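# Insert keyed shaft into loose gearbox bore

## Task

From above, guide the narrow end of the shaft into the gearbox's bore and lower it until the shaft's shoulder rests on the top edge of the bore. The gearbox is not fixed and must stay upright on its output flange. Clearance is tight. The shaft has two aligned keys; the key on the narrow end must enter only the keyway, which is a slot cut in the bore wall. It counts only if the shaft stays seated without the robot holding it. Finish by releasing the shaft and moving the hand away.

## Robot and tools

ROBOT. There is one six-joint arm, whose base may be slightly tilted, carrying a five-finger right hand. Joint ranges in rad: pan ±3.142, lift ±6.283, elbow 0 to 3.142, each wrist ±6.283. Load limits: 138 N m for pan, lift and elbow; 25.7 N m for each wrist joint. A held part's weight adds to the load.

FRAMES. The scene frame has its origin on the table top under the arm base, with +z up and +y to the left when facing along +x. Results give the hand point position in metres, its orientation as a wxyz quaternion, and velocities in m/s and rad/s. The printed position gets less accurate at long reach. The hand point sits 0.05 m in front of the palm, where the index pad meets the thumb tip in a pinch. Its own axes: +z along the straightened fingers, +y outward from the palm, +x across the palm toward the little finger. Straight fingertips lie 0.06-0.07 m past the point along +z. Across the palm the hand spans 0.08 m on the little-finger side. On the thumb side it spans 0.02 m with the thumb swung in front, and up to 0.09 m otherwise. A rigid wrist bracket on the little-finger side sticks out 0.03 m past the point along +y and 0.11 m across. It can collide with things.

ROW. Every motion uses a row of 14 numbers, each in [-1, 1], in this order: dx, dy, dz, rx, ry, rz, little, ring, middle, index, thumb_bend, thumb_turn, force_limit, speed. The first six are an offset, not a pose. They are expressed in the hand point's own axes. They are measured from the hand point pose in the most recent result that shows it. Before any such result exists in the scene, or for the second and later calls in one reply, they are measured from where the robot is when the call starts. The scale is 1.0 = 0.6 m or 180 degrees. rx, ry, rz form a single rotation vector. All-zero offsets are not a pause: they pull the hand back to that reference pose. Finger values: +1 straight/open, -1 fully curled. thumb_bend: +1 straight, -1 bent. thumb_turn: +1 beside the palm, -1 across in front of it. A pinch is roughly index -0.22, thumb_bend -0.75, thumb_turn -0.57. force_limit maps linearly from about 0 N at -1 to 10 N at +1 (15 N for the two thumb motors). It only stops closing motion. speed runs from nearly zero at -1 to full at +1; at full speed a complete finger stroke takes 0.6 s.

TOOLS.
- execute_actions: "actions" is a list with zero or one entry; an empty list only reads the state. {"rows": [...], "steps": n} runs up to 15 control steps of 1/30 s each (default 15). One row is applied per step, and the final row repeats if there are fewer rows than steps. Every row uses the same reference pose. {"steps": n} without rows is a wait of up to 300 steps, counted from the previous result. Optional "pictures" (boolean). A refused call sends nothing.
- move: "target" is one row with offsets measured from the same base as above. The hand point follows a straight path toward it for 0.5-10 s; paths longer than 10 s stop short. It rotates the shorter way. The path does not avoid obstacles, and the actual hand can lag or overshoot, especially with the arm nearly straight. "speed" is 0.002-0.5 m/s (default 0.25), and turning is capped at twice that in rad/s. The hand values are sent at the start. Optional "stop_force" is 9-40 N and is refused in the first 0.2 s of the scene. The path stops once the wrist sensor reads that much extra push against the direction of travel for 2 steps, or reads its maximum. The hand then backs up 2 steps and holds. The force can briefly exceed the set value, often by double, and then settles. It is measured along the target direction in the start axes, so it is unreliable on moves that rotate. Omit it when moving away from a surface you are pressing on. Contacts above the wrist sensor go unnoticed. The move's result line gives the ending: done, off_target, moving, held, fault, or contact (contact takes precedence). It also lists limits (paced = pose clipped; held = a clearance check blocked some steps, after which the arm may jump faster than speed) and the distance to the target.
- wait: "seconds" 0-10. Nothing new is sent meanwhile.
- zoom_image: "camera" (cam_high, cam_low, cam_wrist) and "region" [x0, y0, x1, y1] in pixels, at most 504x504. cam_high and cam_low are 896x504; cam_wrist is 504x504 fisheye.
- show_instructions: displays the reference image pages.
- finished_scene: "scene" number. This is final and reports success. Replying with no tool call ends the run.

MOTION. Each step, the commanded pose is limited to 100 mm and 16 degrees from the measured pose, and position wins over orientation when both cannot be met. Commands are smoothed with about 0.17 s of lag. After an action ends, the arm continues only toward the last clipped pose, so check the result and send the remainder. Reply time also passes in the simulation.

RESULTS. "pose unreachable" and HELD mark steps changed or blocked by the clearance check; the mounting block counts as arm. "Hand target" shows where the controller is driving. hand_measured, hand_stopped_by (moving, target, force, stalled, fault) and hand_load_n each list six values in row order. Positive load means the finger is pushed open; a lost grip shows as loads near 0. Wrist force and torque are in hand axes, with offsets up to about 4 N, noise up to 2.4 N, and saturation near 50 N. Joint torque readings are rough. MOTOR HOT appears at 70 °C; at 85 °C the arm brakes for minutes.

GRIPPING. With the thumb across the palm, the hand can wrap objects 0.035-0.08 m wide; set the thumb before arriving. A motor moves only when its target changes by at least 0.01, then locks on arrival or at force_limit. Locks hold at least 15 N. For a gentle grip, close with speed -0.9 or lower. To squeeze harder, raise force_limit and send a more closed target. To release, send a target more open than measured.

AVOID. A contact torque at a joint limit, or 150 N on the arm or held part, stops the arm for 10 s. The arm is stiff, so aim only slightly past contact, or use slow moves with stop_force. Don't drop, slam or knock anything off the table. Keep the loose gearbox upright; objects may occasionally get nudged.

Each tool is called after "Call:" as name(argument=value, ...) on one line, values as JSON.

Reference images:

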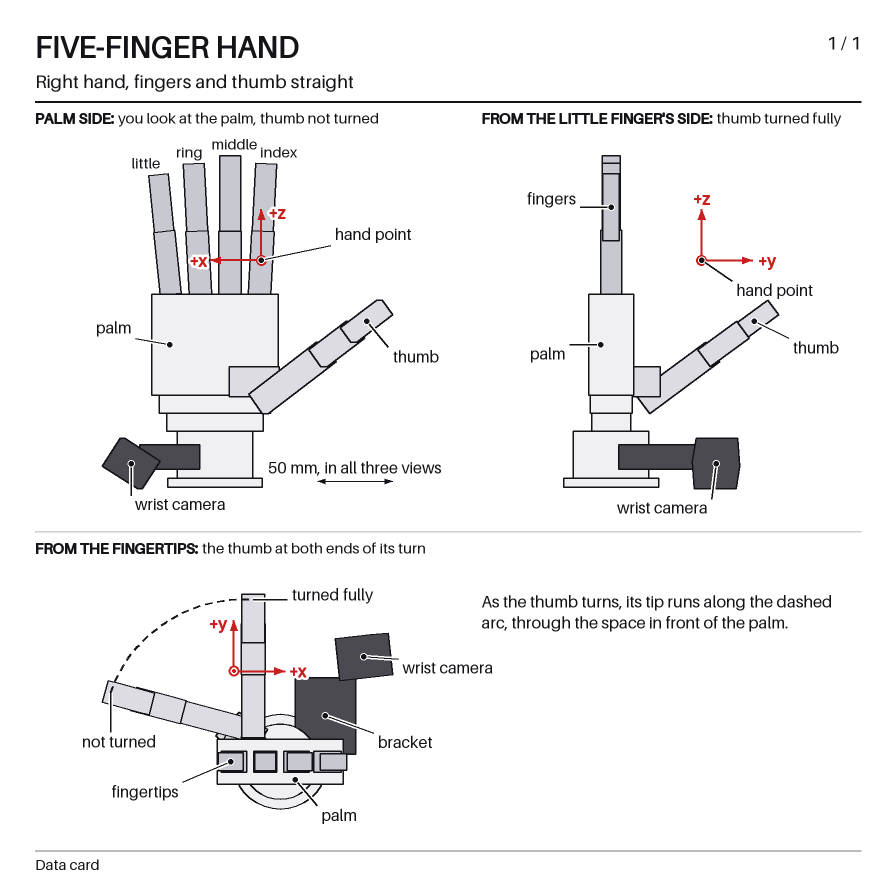

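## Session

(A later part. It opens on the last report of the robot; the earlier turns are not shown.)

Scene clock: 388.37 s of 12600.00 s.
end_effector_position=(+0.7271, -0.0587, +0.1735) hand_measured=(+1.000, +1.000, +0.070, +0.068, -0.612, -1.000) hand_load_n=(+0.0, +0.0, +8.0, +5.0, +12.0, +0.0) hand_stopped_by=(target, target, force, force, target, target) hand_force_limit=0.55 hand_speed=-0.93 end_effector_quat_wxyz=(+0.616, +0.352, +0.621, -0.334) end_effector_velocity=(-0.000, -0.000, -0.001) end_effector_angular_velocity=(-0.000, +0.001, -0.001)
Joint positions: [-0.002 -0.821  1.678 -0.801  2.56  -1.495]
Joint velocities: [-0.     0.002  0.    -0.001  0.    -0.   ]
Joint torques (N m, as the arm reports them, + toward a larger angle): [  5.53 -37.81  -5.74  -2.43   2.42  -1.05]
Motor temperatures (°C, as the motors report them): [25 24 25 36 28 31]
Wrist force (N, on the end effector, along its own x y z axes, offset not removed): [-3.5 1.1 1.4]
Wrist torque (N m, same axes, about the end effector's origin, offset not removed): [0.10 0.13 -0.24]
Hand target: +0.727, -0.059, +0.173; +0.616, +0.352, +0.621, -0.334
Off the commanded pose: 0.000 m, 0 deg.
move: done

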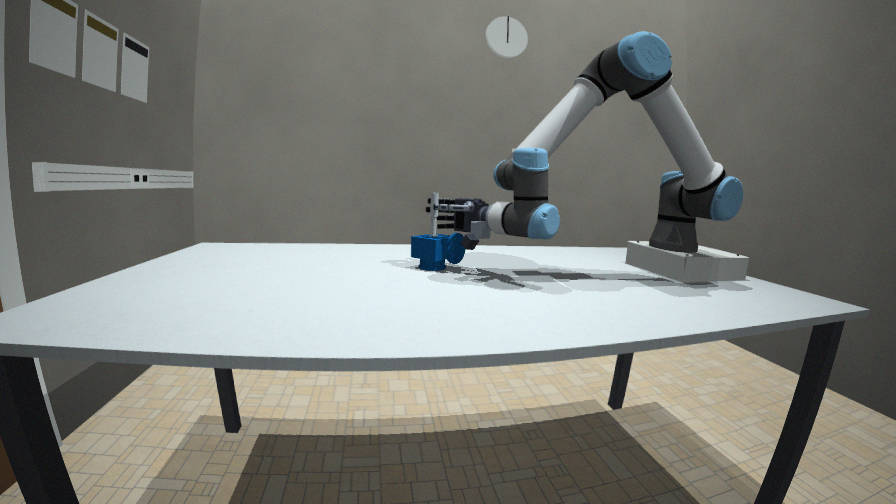

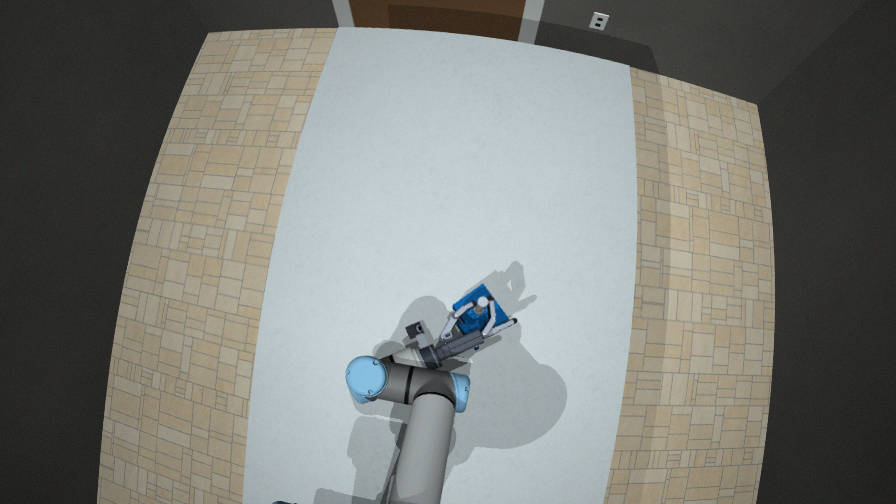

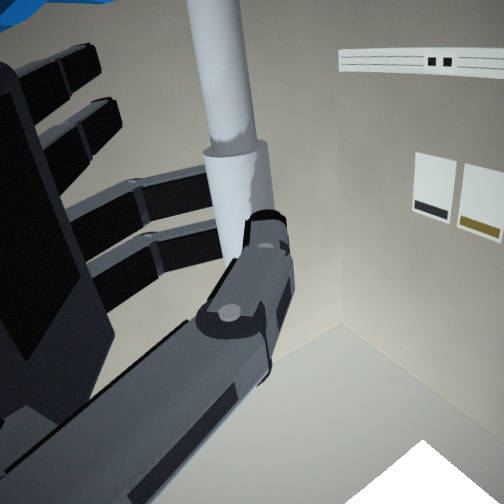

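Call:
move(target=[0.013,-0.0002,-0.0003,0,0,0,1,1,-0.25,-0.25,-0.62,-1,0.55,-0.93], speed=0.004, stop_force=9)

Call:
move(target=[0,0,0,0,0,0,1,1,0.12,0.12,-0.6,-1,0.55,-0.97], speed=0.004)

Call:
zoom_image(camera="cam_high", region=[405, 180, 485, 260])

Scene clock: 396.40 s of 12600.00 s.
end_effector_position=(+0.7270, -0.0585, +0.1687) hand_measured=(+1.000, +1.000, +0.070, +0.068, -0.612, -1.000) hand_load_n=(+0.0, +0.0, +8.0, +5.0, +12.0, +0.0) hand_stopped_by=(target, target, force, force, target, target) hand_force_limit=0.55 hand_speed=-0.93 end_effector_quat_wxyz=(+0.616, +0.352, +0.621, -0.334) end_effector_velocity=(-0.000, -0.001, +0.001) end_effector_angular_velocity=(+0.000, +0.003, -0.001)
Joint positions: [-0.001 -0.813  1.679 -0.81   2.561 -1.495]
Joint velocities: [-0.001 -0.002  0.     0.005 -0.     0.   ]
Joint torques (N m, as the arm reports them, + toward a larger angle): [  2.24 -39.92  -0.8    3.23  -0.84   1.29]
Motor temperatures (°C, as the motors report them): [25 24 25 36 28 31]
Wrist force (N, on the end effector, along its own x y z axes, offset not removed): [-22.2 -3.6 -3.1]
Wrist torque (N m, same axes, about the end effector's origin, offset not removed): [-0.01 1.13 -1.48]
Hand target: +0.727, -0.059, +0.169; +0.616, +0.352, +0.621, -0.334
Off the commanded pose: 0.003 m, 0 deg.
After step 90, 3.47 s passed at rest.
move: contact

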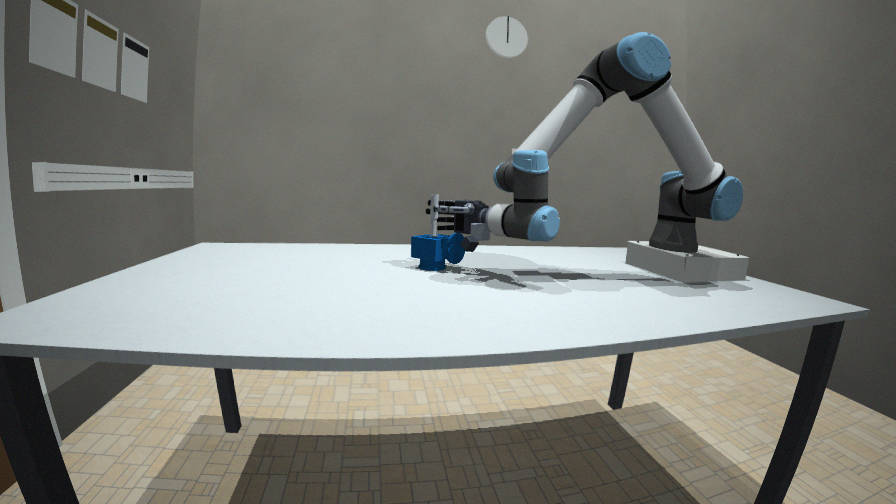

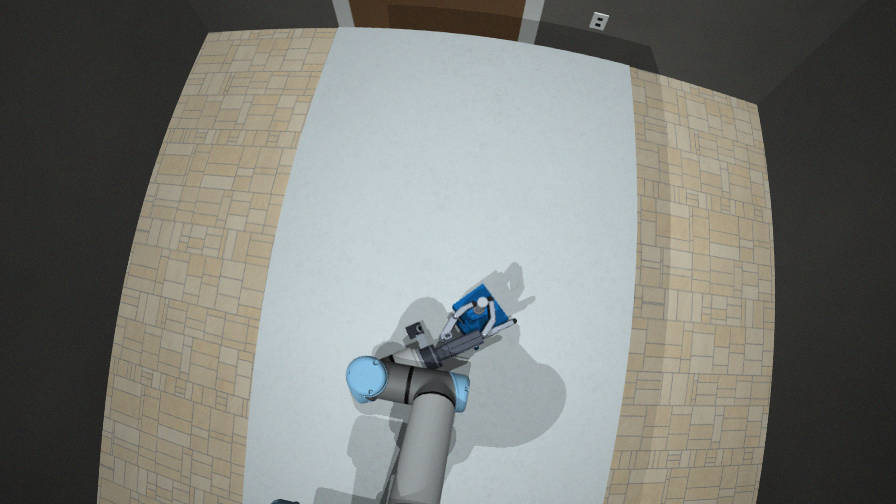

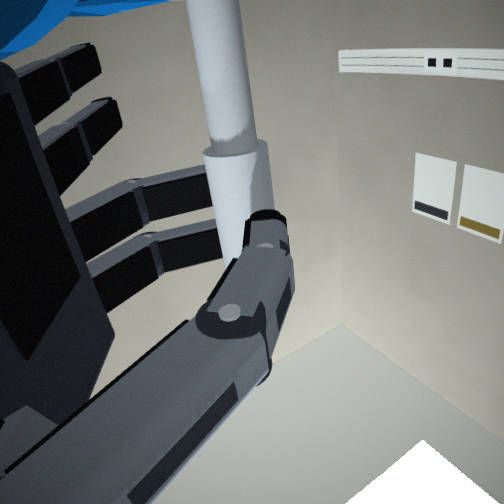

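Scene clock: 397.63 s of 12600.00 s.
end_effector_position=(+0.7270, -0.0585, +0.1687) hand_measured=(+1.000, +1.000, +0.120, +0.120, -0.598, -1.000) hand_load_n=(+0.0, +0.0, +0.0, +0.0, +2.0, +0.5) hand_stopped_by=(target, target, target, moving, target, target) hand_force_limit=0.55 hand_speed=-0.97 end_effector_quat_wxyz=(+0.616, +0.352, +0.621, -0.334) end_effector_velocity=(-0.000, -0.000, -0.000) end_effector_angular_velocity=(+0.000, +0.001, -0.001)
Joint positions: [-0.001 -0.813  1.679 -0.81   2.561 -1.495]
Joint velocities: [-0.     0.    -0.     0.001  0.001  0.001]
Joint torques (N m, as the arm reports them, + toward a larger angle): [  1.39 -27.29  -2.14  -0.6   -1.63   1.2 ]
Motor temperatures (°C, as the motors report them): [25 24 25 36 28 31]
Wrist force (N, on the end effector, along its own x y z axes, offset not removed): [-20.2 6.3 -6.4]
Wrist torque (N m, same axes, about the end effector's origin, offset not removed): [0.79 1.51 -0.89]
Hand target: +0.727, -0.059, +0.169; +0.616, +0.352, +0.621, -0.334
Off the commanded pose: 0.000 m, 0 deg.
move: done

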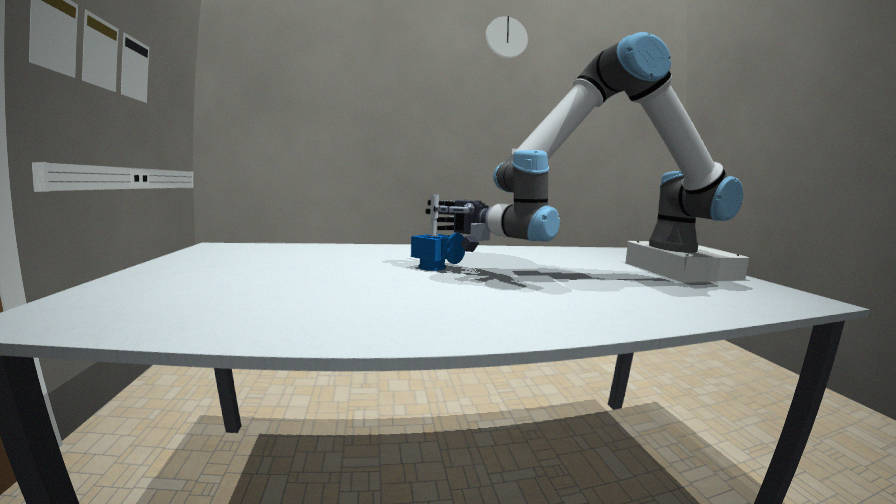

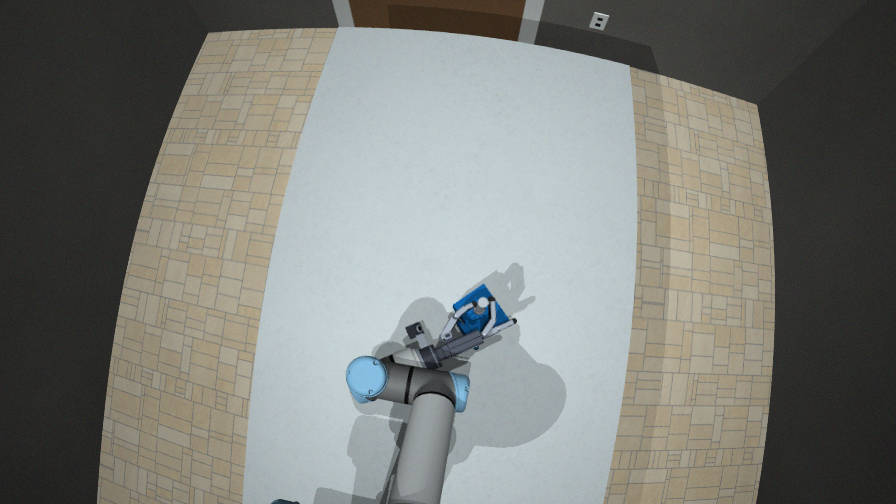

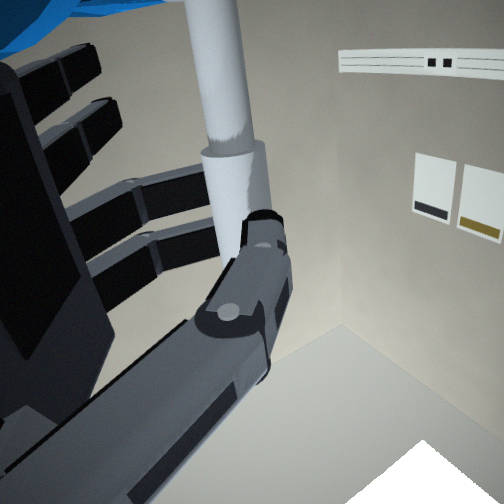

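Region (405, 180, 485, 260) of cam_high's 896x504 image, scaled by 6.300, with more detail than that image has.

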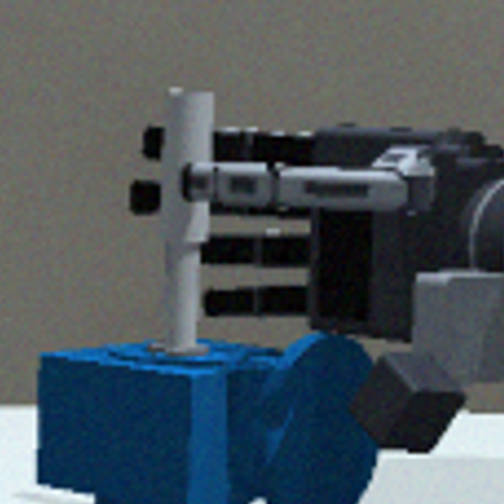

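Palm on flange; lift slightly and ease the thumb off.

Call:
move(target=[-0.002,0,-0.002,0,0,0,1,1,0.2,0.2,-0.5,-1,0.55,-0.95], speed=0.003)

Call:
zoom_image(camera="cam_high", region=[405, 180, 485, 260])

Scene clock: 404.03 s of 12600.00 s.
end_effector_position=(+0.7263, -0.0575, +0.1700) hand_measured=(+1.000, +1.000, +0.200, +0.200, -0.500, -1.000) hand_load_n=(+0.0, +0.0, +0.0, +0.0, +0.0, +0.0) hand_stopped_by=(target, target, target, target, moving, target) hand_force_limit=0.55 hand_speed=-0.95 end_effector_quat_wxyz=(+0.616, +0.352, +0.621, -0.334) end_effector_velocity=(+0.000, +0.001, +0.000) end_effector_angular_velocity=(+0.000, -0.001, +0.002)
Joint positions: [ 0.001 -0.815  1.68  -0.809  2.563 -1.495]
Joint velocities: [ 0.001 -0.001  0.    -0.    -0.001  0.   ]
Joint torques (N m, as the arm reports them, + toward a larger angle): [  5.58 -54.14  -7.44   1.38   2.14   1.37]
Motor temperatures (°C, as the motors report them): [25 24 25 36 28 31]
Wrist force (N, on the end effector, along its own x y z axes, offset not removed): [-3.7 0.8 0.1]
Wrist torque (N m, same axes, about the end effector's origin, offset not removed): [0.07 0.60 -0.16]
Hand target: +0.726, -0.058, +0.170; +0.616, +0.352, +0.621, -0.334
Off the commanded pose: 0.000 m, 0 deg.
After step 90, 1.33 s passed at rest.
move: done

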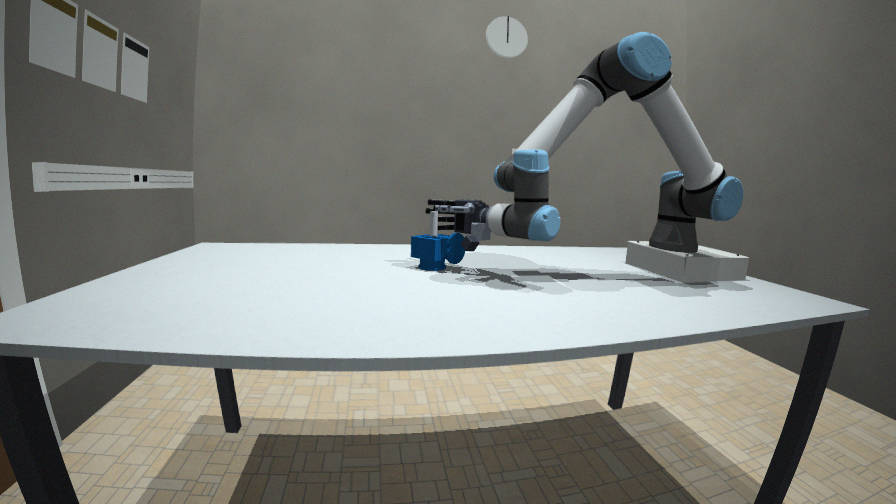

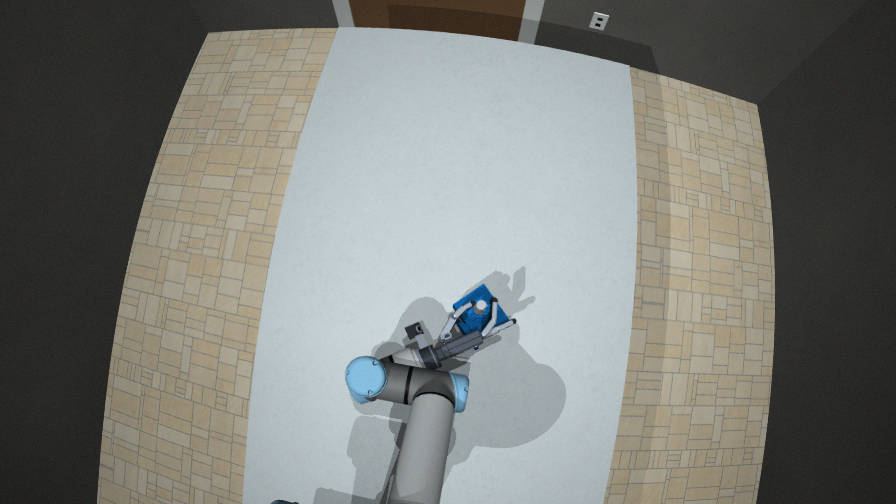

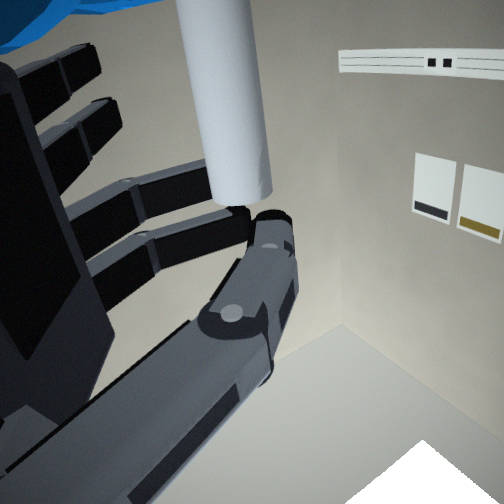

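Region (405, 180, 485, 260) of cam_high's 896x504 image, scaled by 6.300, with more detail than that image has.

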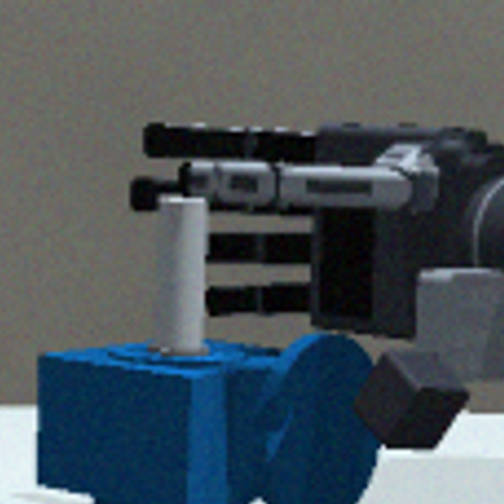

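Seated.

Call:
move(target=[-0.25,-0.12,0,0,0,0,1,1,1,1,0.5,-1,0.55,0], speed=0.2)

Call:
zoom_image(camera="cam_high", region=[400, 200, 480, 280])

Scene clock: 409.43 s of 12600.00 s.
end_effector_position=(+0.6651, -0.0994, +0.3187) hand_measured=(+1.000, +1.000, +1.000, +1.000, +0.500, -1.000) hand_load_n=(+0.0, +0.0, +0.0, +0.0, +0.0, +0.0) hand_stopped_by=(target, target, target, target, target, target) hand_force_limit=0.55 hand_speed=0.00 end_effector_quat_wxyz=(+0.616, +0.352, +0.621, -0.334) end_effector_velocity=(-0.002, -0.000, +0.003) end_effector_angular_velocity=(+0.001, +0.003, +0.001)
Joint positions: [-0.095 -1.185  1.828 -0.594  2.468 -1.504]
Joint velocities: [-0.001 -0.008  0.001  0.011 -0.002  0.002]
Joint torques (N m, as the arm reports them, + toward a larger angle): [ -8.99 -44.   -10.04   1.28  -2.68   1.47]
Motor temperatures (°C, as the motors report them): [25 24 25 36 28 31]
Wrist force (N, on the end effector, along its own x y z axes, offset not removed): [-2.0 2.0 1.0]
Wrist torque (N m, same axes, about the end effector's origin, offset not removed): [0.22 0.30 -0.13]
Hand target: +0.665, -0.100, +0.319; +0.616, +0.352, +0.621, -0.334
Off the commanded pose: 0.001 m, 0 deg.
After step 90, 0.90 s passed at rest.
move: done

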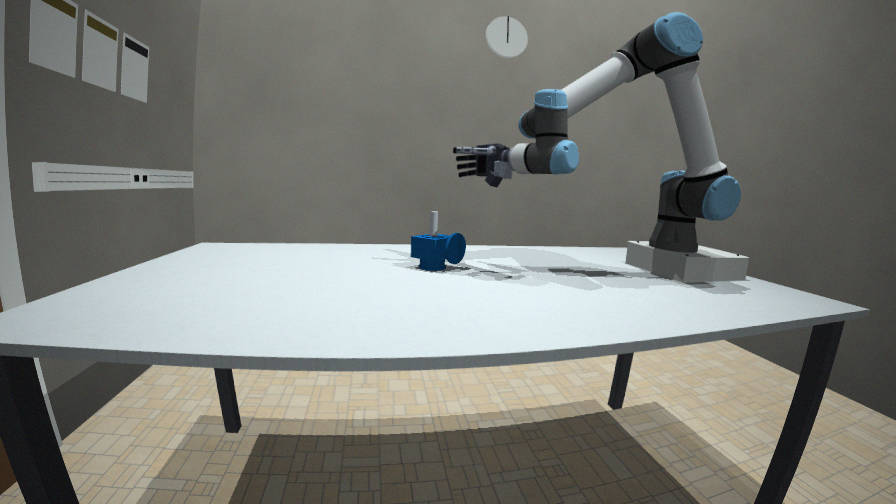

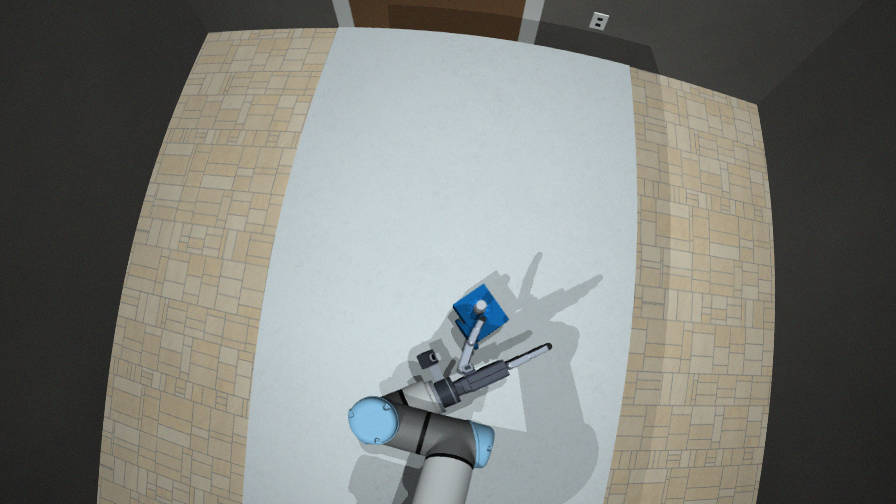

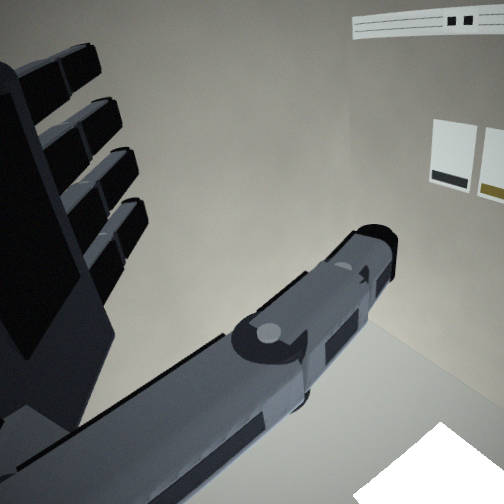

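Region (400, 200, 480, 280) of cam_high's 896x504 image, scaled by 6.300, with more detail than that image has.

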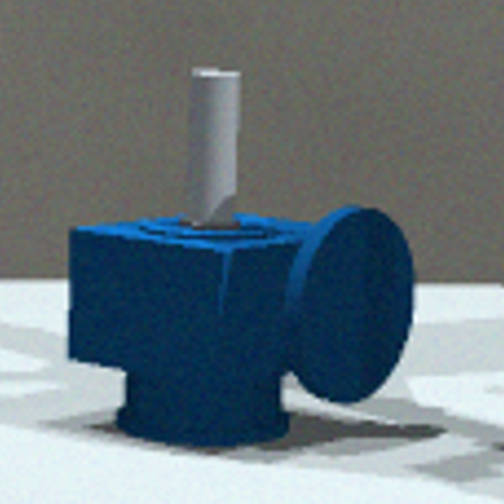

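Call:
finished_scene(scene=1)

The scene is finished: the task was done.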